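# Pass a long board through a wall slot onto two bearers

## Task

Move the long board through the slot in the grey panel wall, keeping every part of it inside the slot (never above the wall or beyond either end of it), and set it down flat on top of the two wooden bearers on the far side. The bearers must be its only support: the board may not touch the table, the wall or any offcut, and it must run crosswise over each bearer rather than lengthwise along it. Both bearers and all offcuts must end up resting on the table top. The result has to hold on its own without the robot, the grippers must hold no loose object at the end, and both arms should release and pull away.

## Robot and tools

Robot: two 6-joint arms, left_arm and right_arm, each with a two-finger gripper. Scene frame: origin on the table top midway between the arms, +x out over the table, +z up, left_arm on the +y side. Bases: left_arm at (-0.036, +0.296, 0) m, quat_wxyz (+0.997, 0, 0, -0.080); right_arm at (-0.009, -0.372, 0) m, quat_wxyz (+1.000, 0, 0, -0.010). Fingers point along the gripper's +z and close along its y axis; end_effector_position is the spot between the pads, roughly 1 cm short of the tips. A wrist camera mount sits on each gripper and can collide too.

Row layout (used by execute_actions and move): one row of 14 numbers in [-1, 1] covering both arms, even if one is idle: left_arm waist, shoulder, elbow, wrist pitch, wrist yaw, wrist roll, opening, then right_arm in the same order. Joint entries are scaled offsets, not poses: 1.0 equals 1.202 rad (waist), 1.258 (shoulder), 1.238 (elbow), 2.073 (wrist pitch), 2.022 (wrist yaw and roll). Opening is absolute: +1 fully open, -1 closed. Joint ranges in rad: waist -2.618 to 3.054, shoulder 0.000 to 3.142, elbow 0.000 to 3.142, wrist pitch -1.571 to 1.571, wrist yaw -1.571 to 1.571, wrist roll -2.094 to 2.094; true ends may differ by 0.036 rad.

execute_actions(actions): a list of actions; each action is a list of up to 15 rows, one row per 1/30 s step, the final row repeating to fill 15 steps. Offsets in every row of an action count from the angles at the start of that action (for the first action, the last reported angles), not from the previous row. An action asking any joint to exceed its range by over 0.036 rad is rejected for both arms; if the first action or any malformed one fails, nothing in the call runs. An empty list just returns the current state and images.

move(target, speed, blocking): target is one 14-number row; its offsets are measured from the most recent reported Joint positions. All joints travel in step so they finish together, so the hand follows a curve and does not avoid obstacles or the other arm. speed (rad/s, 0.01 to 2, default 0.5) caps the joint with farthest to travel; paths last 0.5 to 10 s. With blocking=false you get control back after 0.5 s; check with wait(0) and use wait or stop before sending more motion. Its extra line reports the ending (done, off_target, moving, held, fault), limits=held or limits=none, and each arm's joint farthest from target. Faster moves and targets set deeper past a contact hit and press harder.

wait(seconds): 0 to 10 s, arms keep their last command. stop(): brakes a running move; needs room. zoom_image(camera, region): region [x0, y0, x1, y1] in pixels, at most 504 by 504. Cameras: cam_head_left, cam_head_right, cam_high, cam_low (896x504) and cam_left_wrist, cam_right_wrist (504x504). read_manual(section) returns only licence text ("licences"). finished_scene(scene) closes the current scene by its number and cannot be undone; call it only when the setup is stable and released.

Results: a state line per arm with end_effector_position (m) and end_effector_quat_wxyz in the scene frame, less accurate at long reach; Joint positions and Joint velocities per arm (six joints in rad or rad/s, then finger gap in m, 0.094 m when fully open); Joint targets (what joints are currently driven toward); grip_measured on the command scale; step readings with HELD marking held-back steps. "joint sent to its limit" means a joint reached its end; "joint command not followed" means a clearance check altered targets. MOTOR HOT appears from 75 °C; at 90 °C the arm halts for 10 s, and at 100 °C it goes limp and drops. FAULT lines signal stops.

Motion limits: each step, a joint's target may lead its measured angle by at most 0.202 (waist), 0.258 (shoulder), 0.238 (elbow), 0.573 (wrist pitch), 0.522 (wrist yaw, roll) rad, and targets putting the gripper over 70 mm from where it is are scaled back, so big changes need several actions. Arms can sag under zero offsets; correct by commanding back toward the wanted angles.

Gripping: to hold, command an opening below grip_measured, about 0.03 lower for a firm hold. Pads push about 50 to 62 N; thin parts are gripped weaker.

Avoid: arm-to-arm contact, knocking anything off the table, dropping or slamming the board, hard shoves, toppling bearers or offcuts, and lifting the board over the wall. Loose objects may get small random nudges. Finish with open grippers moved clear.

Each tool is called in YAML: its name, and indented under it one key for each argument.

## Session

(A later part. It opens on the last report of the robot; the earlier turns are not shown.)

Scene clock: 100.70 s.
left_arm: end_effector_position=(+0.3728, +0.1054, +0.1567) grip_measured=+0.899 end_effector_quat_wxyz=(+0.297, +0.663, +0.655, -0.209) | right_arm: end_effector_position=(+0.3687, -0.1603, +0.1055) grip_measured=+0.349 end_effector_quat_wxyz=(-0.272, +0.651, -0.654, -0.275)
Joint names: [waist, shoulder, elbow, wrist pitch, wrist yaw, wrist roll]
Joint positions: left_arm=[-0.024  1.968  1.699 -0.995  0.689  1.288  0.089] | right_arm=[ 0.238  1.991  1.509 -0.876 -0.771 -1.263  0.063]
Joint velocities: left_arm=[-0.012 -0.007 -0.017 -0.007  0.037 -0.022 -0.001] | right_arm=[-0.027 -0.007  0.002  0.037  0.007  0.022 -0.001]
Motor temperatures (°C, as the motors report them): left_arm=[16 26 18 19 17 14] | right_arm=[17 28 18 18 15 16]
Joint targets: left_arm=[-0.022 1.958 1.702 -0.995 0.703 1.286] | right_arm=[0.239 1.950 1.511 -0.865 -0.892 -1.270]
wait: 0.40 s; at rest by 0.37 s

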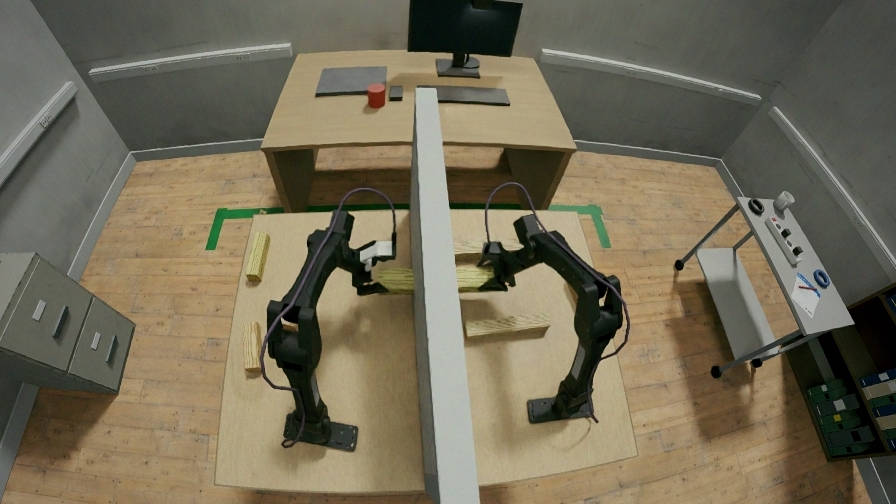

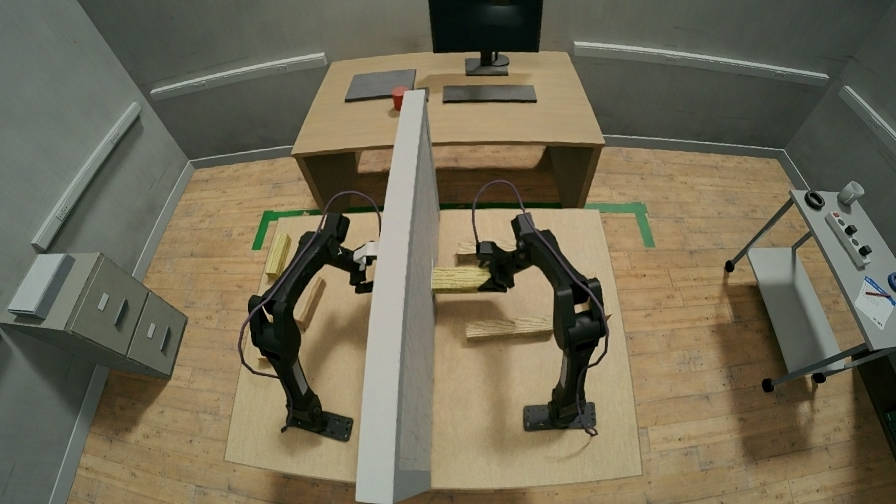

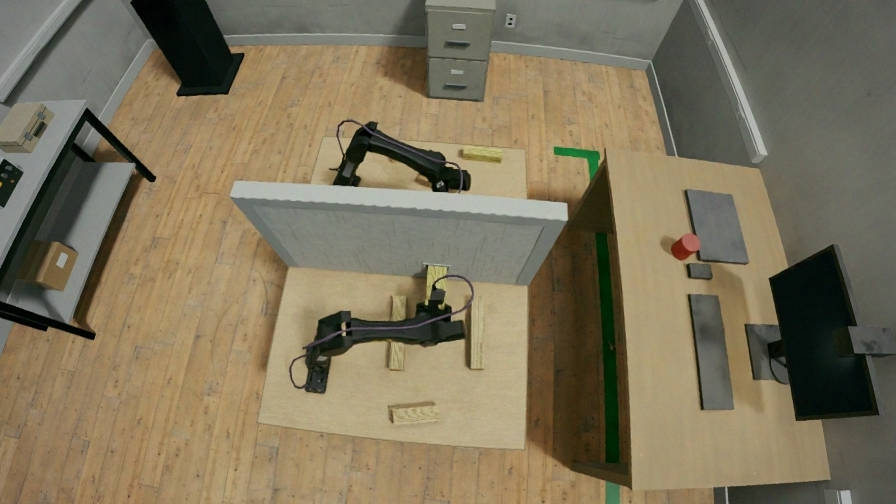

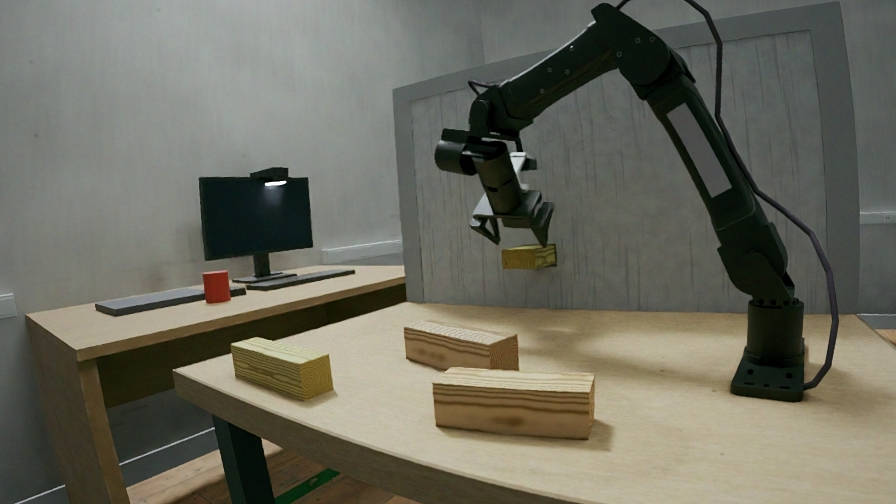

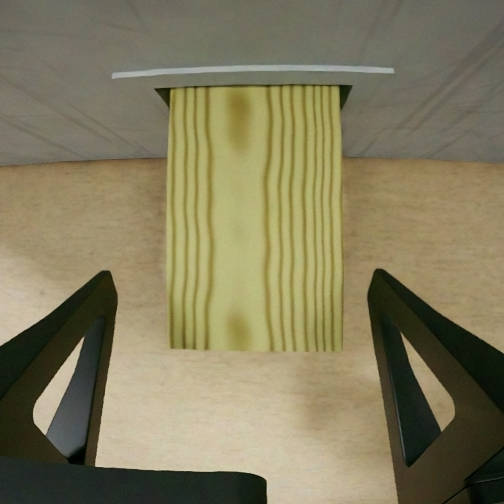

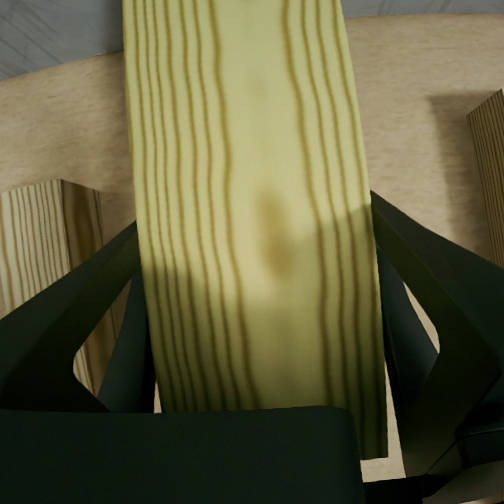

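execute_actions:
  actions:
    - [[0.00167,-0.00795,0.00242,0,0.00692,-0.001,0.9, -0.01817,-0.02862,0.01212,0.00012,-0.05797,-0.01061,0.12],[0.00167,-0.00795,0.00242,0,0.00692,-0.001,0.9, -0.02686,-0.02464,0.02423,-0.00607,-0.05631,-0.01890,0.12],[0.00167,-0.00795,0.00242,0,0.00692,-0.001,0.9, -0.03646,-0.02146,0.03473,-0.01295,-0.05630,-0.02803,0.12],[0.00167,-0.00795,0.00242,0,0.00692,-0.001,0.9, -0.04662,-0.01987,0.04281,-0.02056,-0.05741,-0.03816,0.12],[0.00167,-0.00795,0.00242,0,0.00692,-0.001,0.9, -0.05696,-0.01987,0.04847,-0.02841,-0.05913,-0.04857,0.12],[0.00167,-0.00795,0.00242,0,0.00692,-0.001,0.9, -0.06712,-0.01987,0.05089,-0.03625,-0.06142,-0.05898,0.12],[0.00167,-0.00795,0.00242,0,0.00692,-0.001,0.9, -0.07672,-0.01987,0.05089,-0.04412,-0.06376,-0.06939,0.12],[0.00167,-0.00795,0.00242,0,0.00692,-0.001,0.9, -0.08541,-0.01987,0.05008,-0.05133,-0.06710,-0.07893,0.12],[0.00167,-0.00795,0.00242,0,0.00692,-0.001,0.9, -0.09281,-0.01987,0.04927,-0.05796,-0.07043,-0.08761,0.12],[0.00167,-0.00795,0.00242,0,0.00692,-0.001,0.9, -0.09855,-0.01987,0.04847,-0.06389,-0.07321,-0.09542,0.12],[0.00167,-0.00795,0.00242,0,0.00692,-0.001,0.9, -0.10226,-0.01987,0.04766,-0.06853,-0.07493,-0.10149,0.12],[0.00167,-0.00795,0.00242,0,0.00692,-0.001,0.9, -0.10358,-0.01987,0.04766,-0.07158,-0.07555,-0.10496,0.12],[0.00167,-0.00795,0.00242,0,0.00692,-0.001,0.9, -0.10358,-0.01987,0.04766,-0.07289,-0.07455,-0.10583,0.12],[0.00167,-0.00795,0.00242,0,0.00692,-0.001,0.9, -0.10358,-0.01987,0.04766,-0.07133,-0.07190,-0.10236,0.12],[0.00167,-0.00795,0.00242,0,0.00692,-0.001,0.9, -0.10358,-0.01987,0.04766,-0.06401,-0.06855,-0.09021,0.12]]

wait:
  seconds: 0.4

zoom_image:
  camera: "cam_low"
  region: [500, 226, 570, 282]

Scene clock: 103.37 s.
left_arm: end_effector_position=(+0.3728, +0.1054, +0.1567) grip_measured=+0.899 end_effector_quat_wxyz=(+0.297, +0.663, +0.655, -0.209) | right_arm: end_effector_position=(+0.3713, -0.2077, +0.1097) grip_measured=+0.349 end_effector_quat_wxyz=(-0.278, +0.651, -0.651, -0.273)
Joint names: [waist, shoulder, elbow, wrist pitch, wrist yaw, wrist roll]
Joint positions: left_arm=[-0.024  1.968  1.699 -0.995  0.689  1.288  0.089] | right_arm=[ 0.114  1.991  1.527 -1.003 -0.796 -1.434  0.063]
Joint velocities: left_arm=[-0.007  0.002 -0.017  0.022  0.051 -0.051  0.   ] | right_arm=[-0.012 -0.002 -0.002  0.007 -0.007 -0.051 -0.   ]
Motor temperatures (°C, as the motors report them): left_arm=[16 26 18 19 17 14] | right_arm=[17 28 18 18 16 16]
Joint targets: left_arm=[-0.022 1.958 1.702 -0.995 0.703 1.286] | right_arm=[0.114 1.966 1.568 -1.009 -0.910 -1.445]
Step readings (joint positions):
0: left_arm=[-0.024 1.968 1.699 -0.995 0.689 1.288] | right_arm=[0.238 1.991 1.509 -0.876 -0.771 -1.263]
1: left_arm=[-0.024 1.968 1.699 -0.995 0.689 1.288] | right_arm=[0.237 1.991 1.509 -0.877 -0.772 -1.265]
2: left_arm=[-0.024 1.968 1.699 -0.995 0.689 1.288] | right_arm=[0.234 1.991 1.509 -0.880 -0.772 -1.271]
4: left_arm=[-0.024 1.968 1.699 -0.995 0.689 1.288] | right_arm=[0.221 1.991 1.509 -0.893 -0.774 -1.289]
8: left_arm=[-0.024 1.968 1.699 -0.995 0.689 1.288] | right_arm=[0.169 1.991 1.525 -0.942 -0.781 -1.351]
15: Joint positions above

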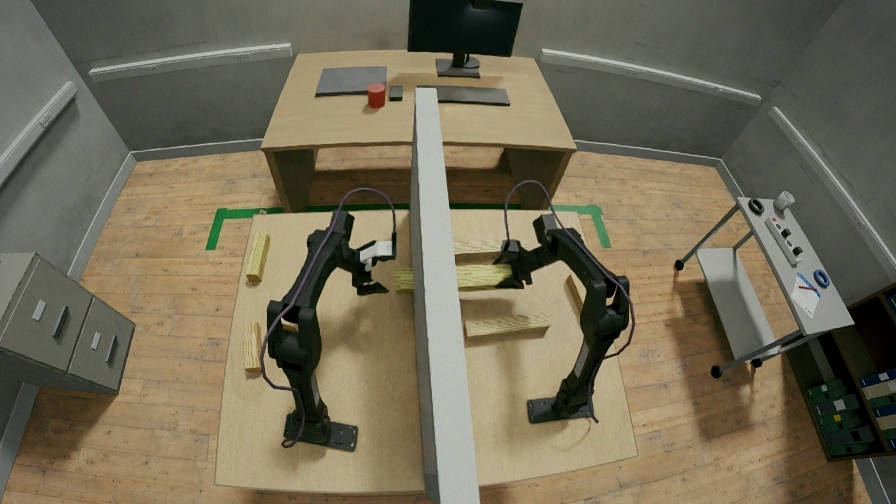

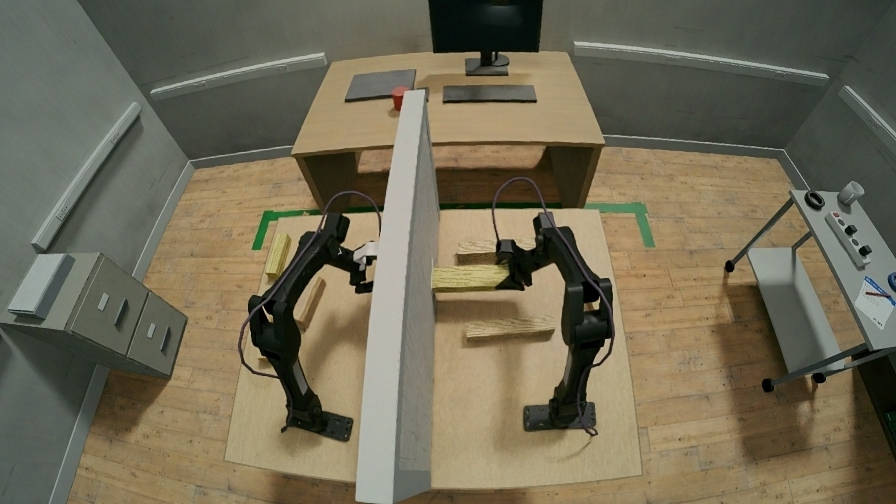

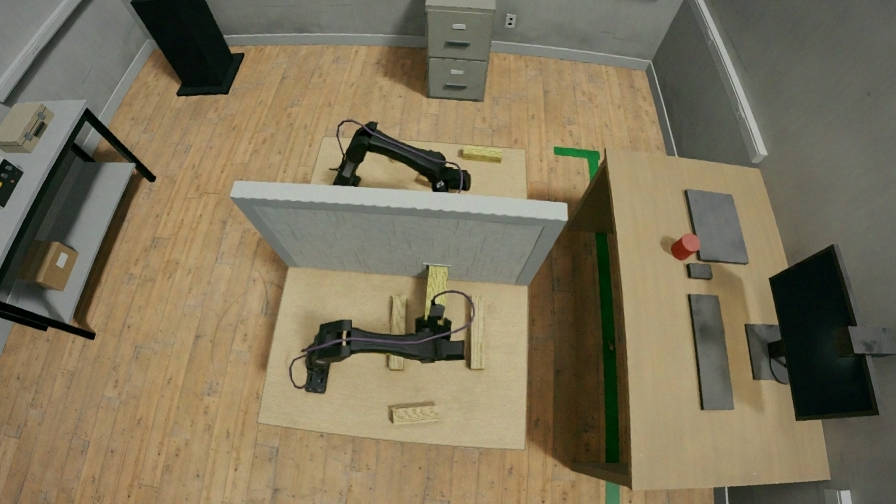

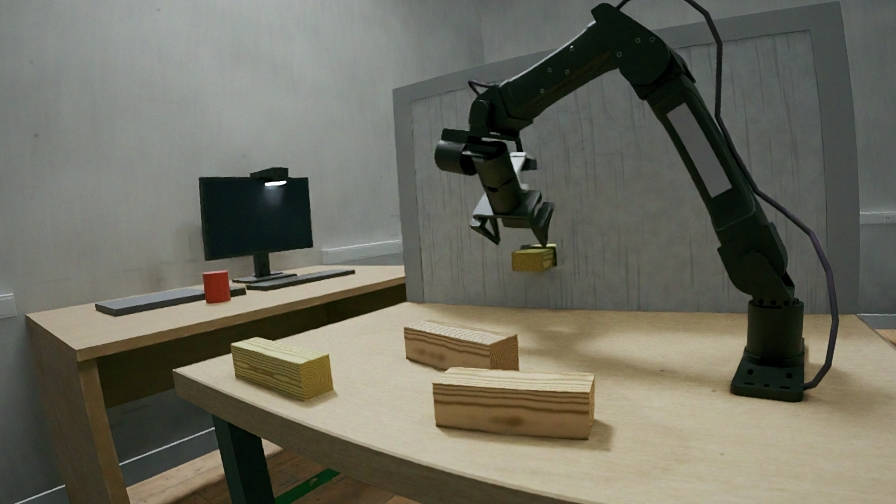

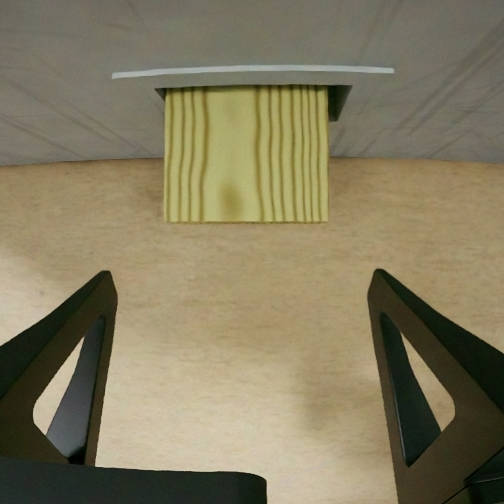

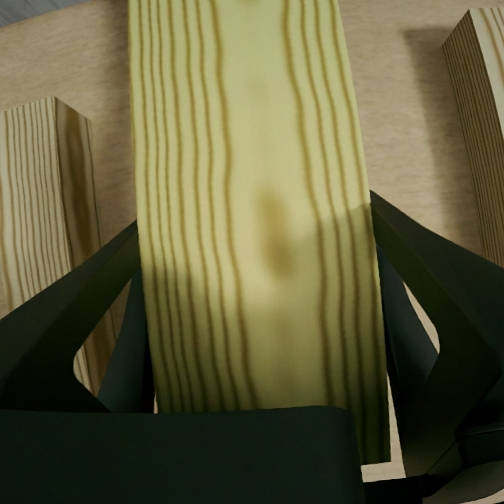

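Scene clock: 103.77 s.
left_arm: end_effector_position=(+0.3728, +0.1054, +0.1567) grip_measured=+0.899 end_effector_quat_wxyz=(+0.297, +0.663, +0.655, -0.209) | right_arm: end_effector_position=(+0.3711, -0.2076, +0.1098) grip_measured=+0.349 end_effector_quat_wxyz=(-0.278, +0.652, -0.651, -0.274)
Joint names: [waist, shoulder, elbow, wrist pitch, wrist yaw, wrist roll]
Joint positions: left_arm=[-0.024  1.968  1.699 -0.995  0.689  1.288  0.089] | right_arm=[ 0.114  1.991  1.527 -1.004 -0.797 -1.437  0.063]
Joint velocities: left_arm=[ 0.012 -0.002  0.002  0.007  0.081  0.007 -0.   ] | right_arm=[-0.002  0.012  0.002 -0.022  0.037  0.007 -0.001]
Motor temperatures (°C, as the motors report them): left_arm=[16 26 18 19 17 14] | right_arm=[17 28 18 18 16 16]
Joint targets: left_arm=[-0.022 1.958 1.702 -0.995 0.703 1.286] | right_arm=[0.114 1.966 1.568 -1.009 -0.910 -1.445]
wait: 0.40 s; at rest by 0.23 s

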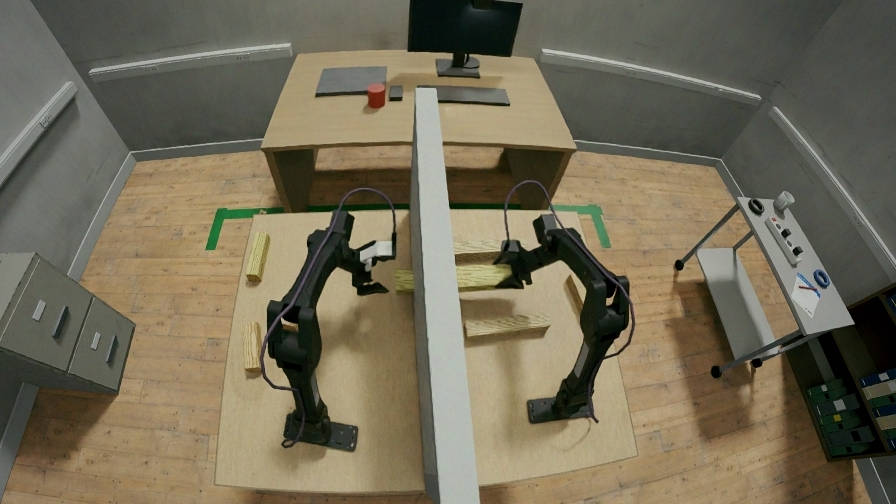

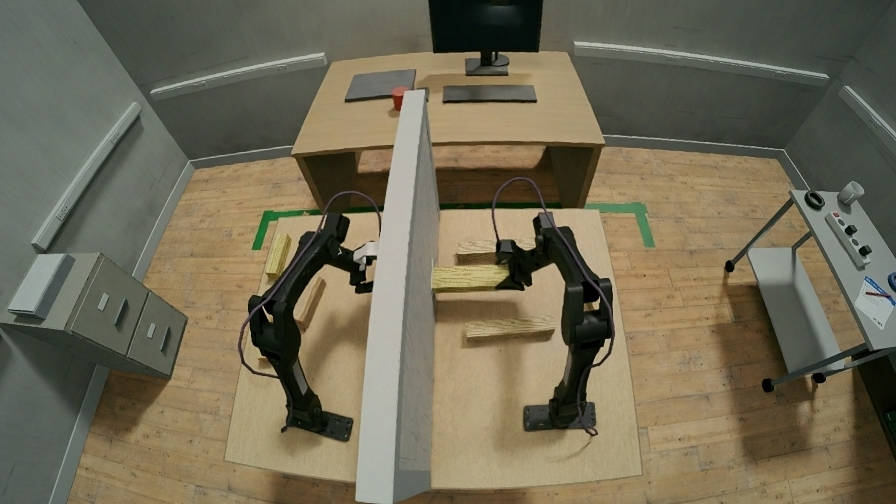

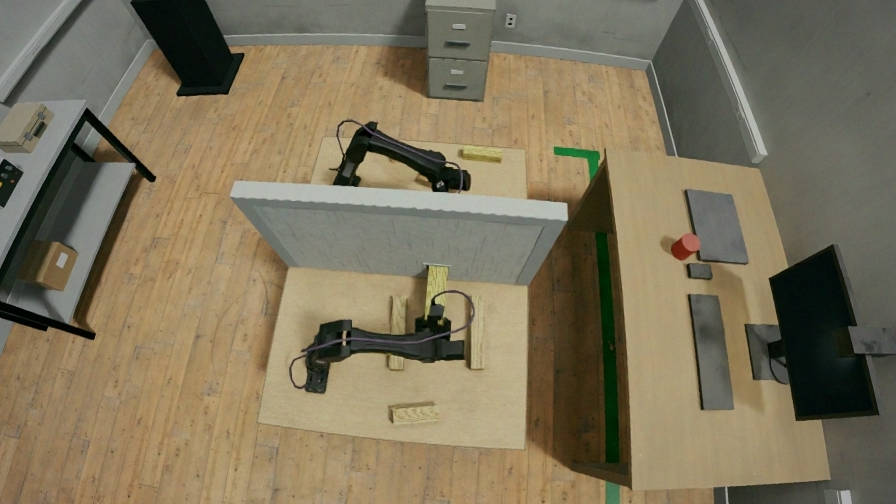

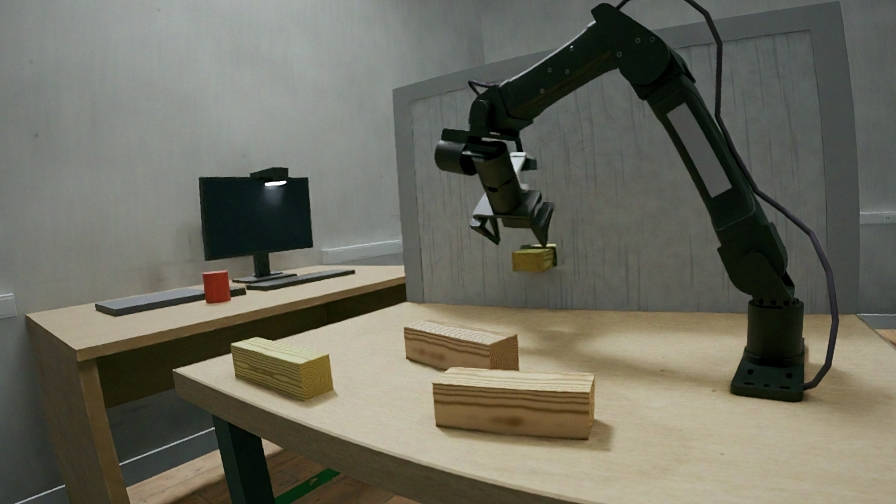

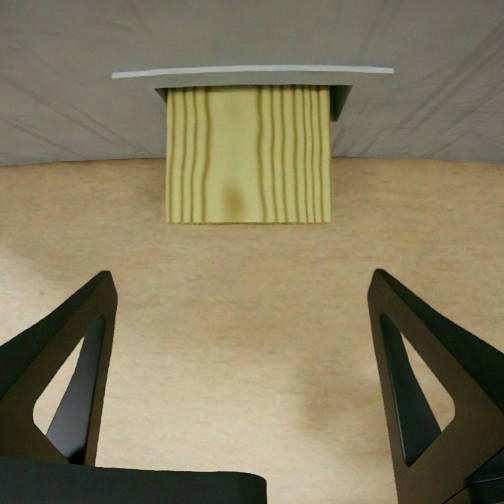

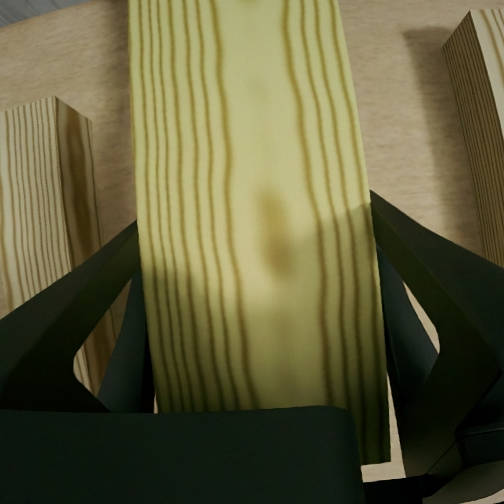

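Region (500, 226, 570, 282) of cam_low's 896x504 image, scaled by 7.200, with more detail than that image has; it fills the top 403 rows of this view, and the rest is white.

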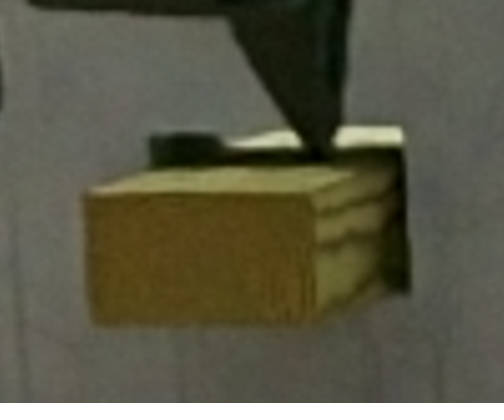

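zoom_image:
  camera: "cam_head_right"
  region: [470, 230, 570, 310]

zoom_image:
  camera: "cam_high"
  region: [390, 280, 490, 370]

Region (470, 230, 570, 310) of cam_head_right's 896x504 image, scaled by 5.040, with more detail than that image has; it fills the top 403 rows of this view, and the rest is white.

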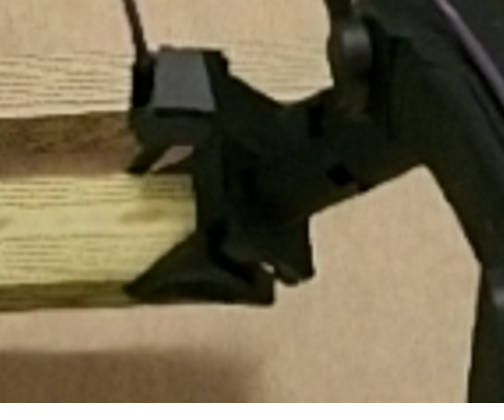

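Region (390, 280, 490, 370) of cam_high's 896x504 image, scaled by 5.040, with more detail than that image has; it fills the top 454 rows of this view, and the rest is white.

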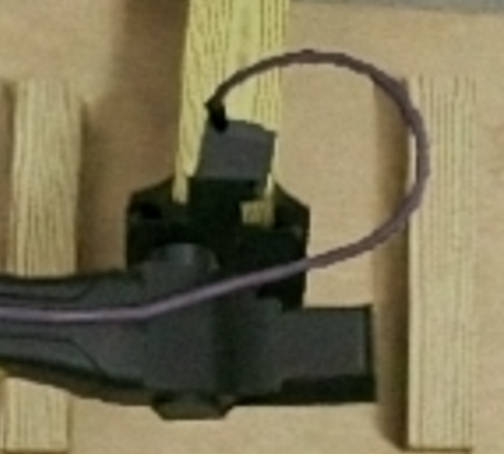

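execute_actions:
  actions:
    - [[0.00167,-0.00795,0.00242,0,0.00692,-0.001,0.9, 0,-0.01987,0.0270,-0.001,-0.05589,-0.003,0.20],[0.00167,-0.00795,0.00242,0,0.00692,-0.001,0.9, 0,-0.01987,0.0210,0.0005,-0.05589,-0.0025,0.27],[0.00167,-0.00795,0.00242,0,0.00692,-0.001,0.9, 0,-0.01987,0.0165,0.0015,-0.05589,-0.002,0.30],[0.00167,-0.00795,0.00242,0,0.00692,-0.001,0.9, 0,-0.01987,0.01454,0.00193,-0.05589,-0.002,0.31],[0.00167,-0.00795,0.00242,0,0.00692,-0.001,0.9, 0,-0.01987,0.01454,0.00193,-0.05589,-0.002,0.317],[0.00167,-0.00795,0.00242,0,0.00692,-0.001,0.9, 0,-0.01987,0.01454,0.00193,-0.05589,-0.002,0.322],[0.00167,-0.00795,0.00242,0,0.00692,-0.001,0.9, 0,-0.01987,0.01454,0.00193,-0.05589,-0.002,0.326],[0.00167,-0.00795,0.00242,0,0.00692,-0.001,0.9, 0,-0.01987,0.01454,0.00193,-0.05589,-0.002,0.329],[0.00167,-0.00795,0.00242,0,0.00692,-0.001,0.9, 0,-0.01987,0.01454,0.00193,-0.05589,-0.002,0.332],[0.00167,-0.00795,0.00242,0,0.00692,-0.001,0.9, 0,-0.01987,0.01454,0.00193,-0.05589,-0.002,0.334],[0.00167,-0.00795,0.00242,0,0.00692,-0.001,0.9, 0,-0.01987,0.01454,0.00193,-0.05589,-0.002,0.336],[0.00167,-0.00795,0.00242,0,0.00692,-0.001,0.9, 0,-0.01987,0.01454,0.00193,-0.05589,-0.002,0.337]]

wait:
  seconds: 0.3

Scene clock: 105.67 s.
left_arm: end_effector_position=(+0.3728, +0.1054, +0.1567) grip_measured=+0.899 end_effector_quat_wxyz=(+0.297, +0.663, +0.655, -0.209) | right_arm: end_effector_position=(+0.3711, -0.2076, +0.1098) grip_measured=+0.349 end_effector_quat_wxyz=(-0.278, +0.652, -0.651, -0.274)
Joint names: [waist, shoulder, elbow, wrist pitch, wrist yaw, wrist roll]
Joint positions: left_arm=[-0.024  1.968  1.699 -0.995  0.689  1.288  0.089] | right_arm=[ 0.114  1.991  1.527 -1.004 -0.797 -1.437  0.063]
Joint velocities: left_arm=[ 0.002  0.002 -0.017 -0.051 -0.037  0.007 -0.001] | right_arm=[-0.007 -0.007  0.002 -0.037 -0.037 -0.037  0.   ]
Motor temperatures (°C, as the motors report them): left_arm=[16 26 18 19 17 14] | right_arm=[17 28 18 18 16 16]
Joint targets: left_arm=[-0.022 1.958 1.702 -0.995 0.703 1.286] | right_arm=[0.114 1.966 1.545 -1.000 -0.910 -1.441]
Step readings (joint positions):
0: left_arm=[-0.024 1.968 1.699 -0.995 0.689 1.288] | right_arm=[0.114 1.991 1.527 -1.004 -0.797 -1.437]
1: left_arm=[-0.024 1.968 1.699 -0.995 0.689 1.288] | right_arm=[0.114 1.991 1.527 -1.004 -0.797 -1.437]
2: left_arm=[-0.024 1.968 1.699 -0.995 0.689 1.288] | right_arm=[0.114 1.991 1.527 -1.004 -0.797 -1.437]
4: left_arm=[-0.024 1.968 1.699 -0.995 0.689 1.288] | right_arm=[0.114 1.991 1.527 -1.004 -0.797 -1.437]
8: left_arm=[-0.024 1.968 1.699 -0.995 0.689 1.288] | right_arm=[0.114 1.991 1.527 -1.004 -0.797 -1.437]
15: Joint positions above

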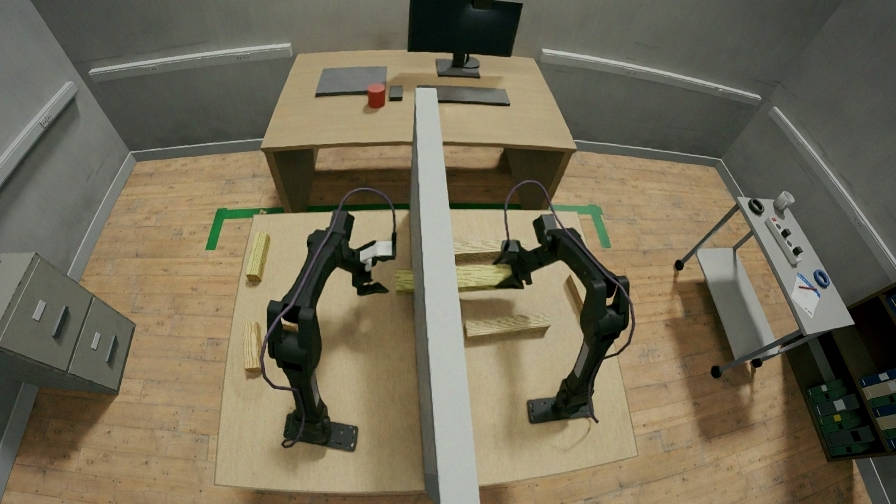

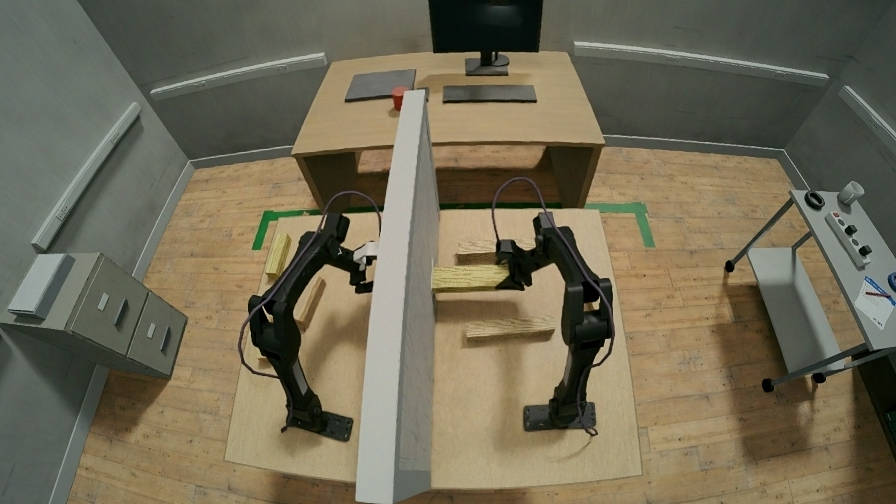

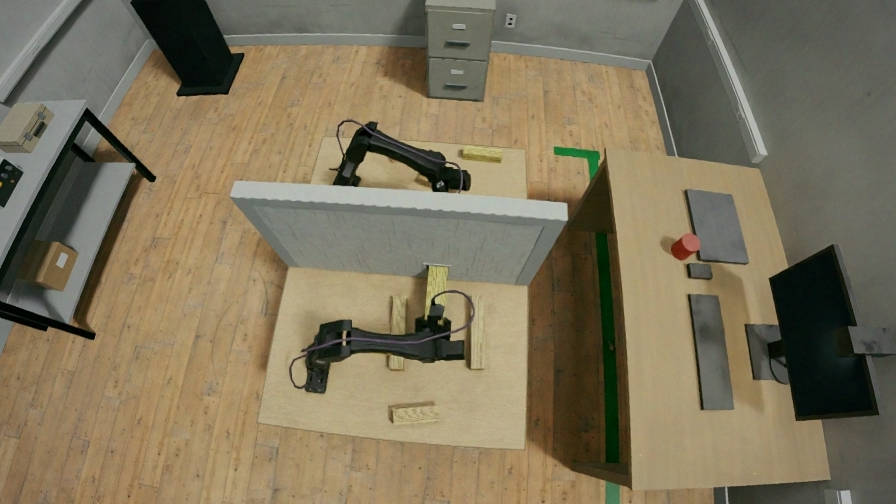

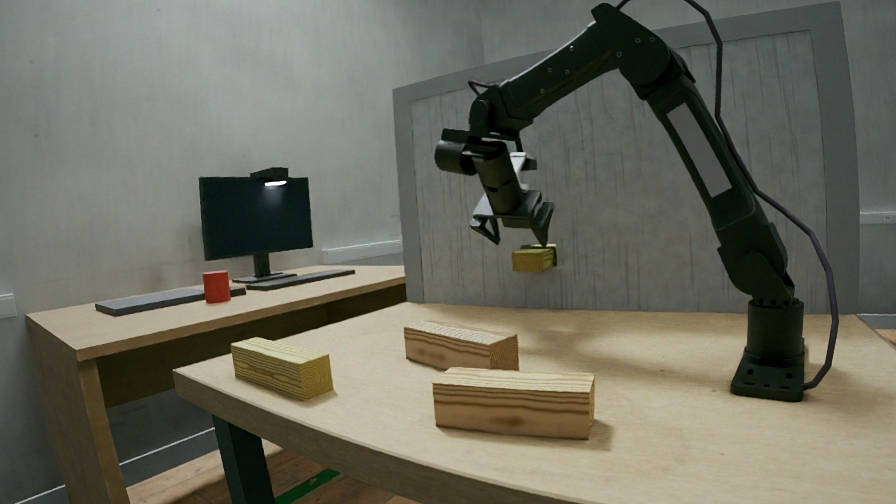

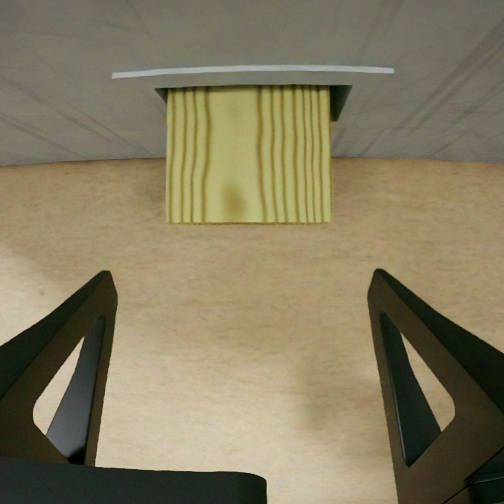

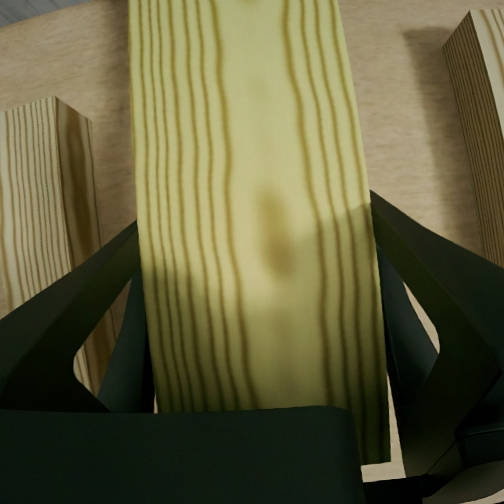

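Scene clock: 105.97 s.
left_arm: end_effector_position=(+0.3728, +0.1054, +0.1567) grip_measured=+0.899 end_effector_quat_wxyz=(+0.297, +0.663, +0.655, -0.209) | right_arm: end_effector_position=(+0.3711, -0.2076, +0.1098) grip_measured=+0.349 end_effector_quat_wxyz=(-0.278, +0.652, -0.651, -0.274)
Joint names: [waist, shoulder, elbow, wrist pitch, wrist yaw, wrist roll]
Joint positions: left_arm=[-0.024  1.968  1.699 -0.995  0.689  1.288  0.089] | right_arm=[ 0.114  1.991  1.527 -1.004 -0.797 -1.437  0.063]
Joint velocities: left_arm=[ 0.012  0.017  0.007  0.007  0.037 -0.007 -0.   ] | right_arm=[-0.002  0.002 -0.002  0.007 -0.022 -0.051  0.   ]
Motor temperatures (°C, as the motors report them): left_arm=[16 26 18 19 17 14] | right_arm=[17 28 18 18 16 16]
Joint targets: left_arm=[-0.022 1.958 1.702 -0.995 0.703 1.286] | right_arm=[0.114 1.966 1.545 -1.000 -0.910 -1.441]
wait: 0.30 s; at rest by 0.17 s

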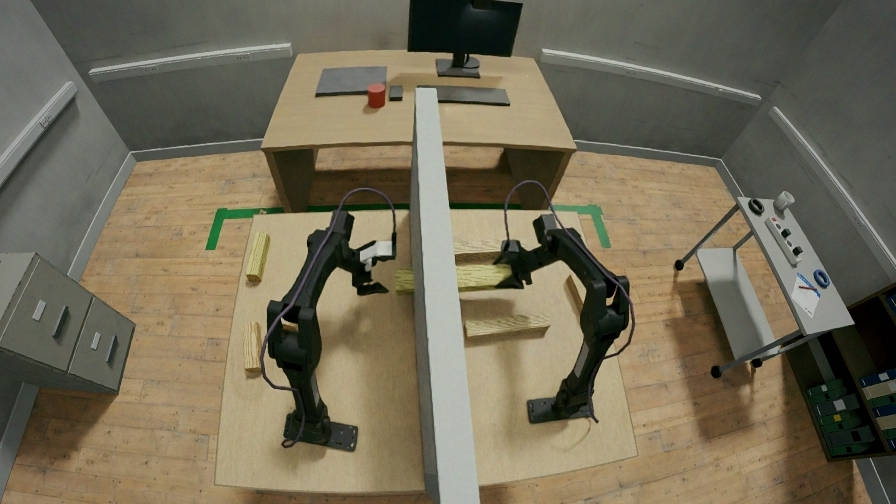

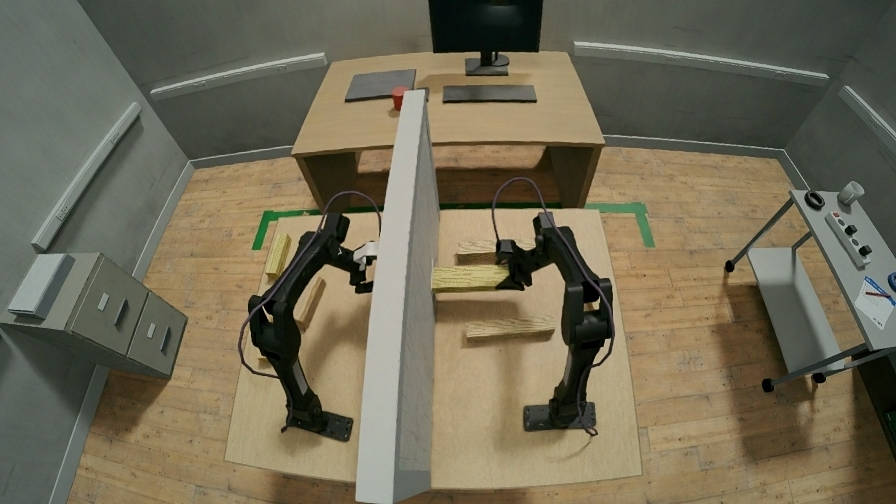

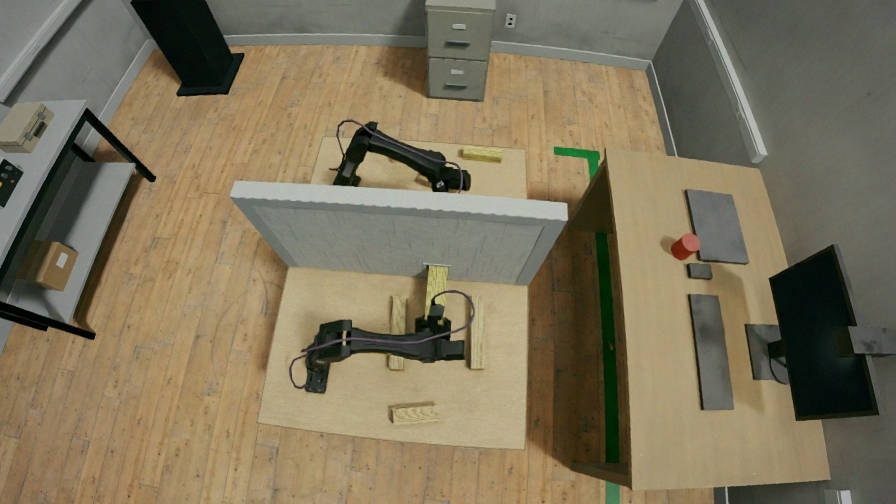

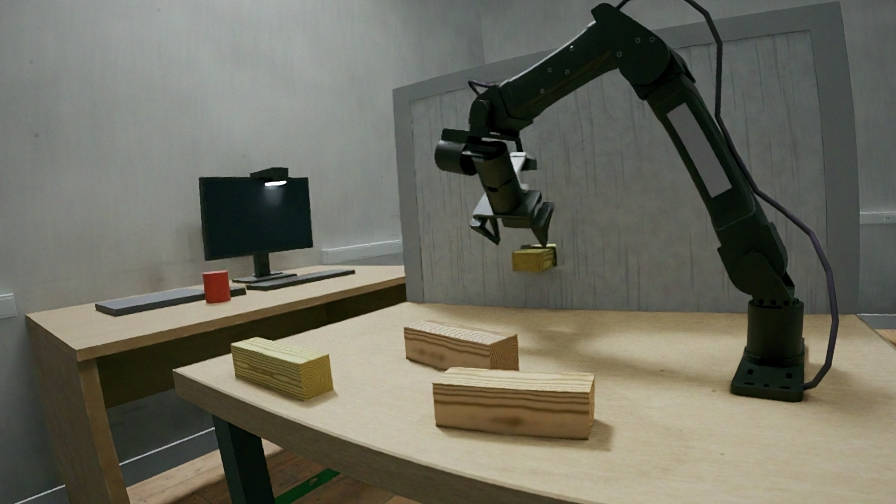

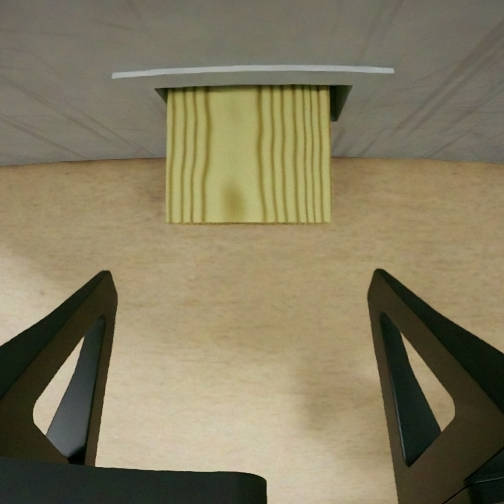

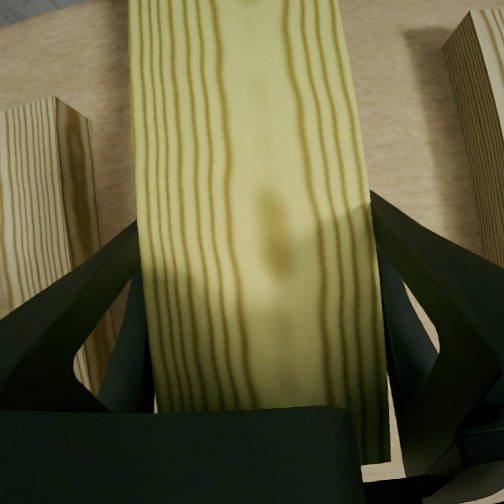

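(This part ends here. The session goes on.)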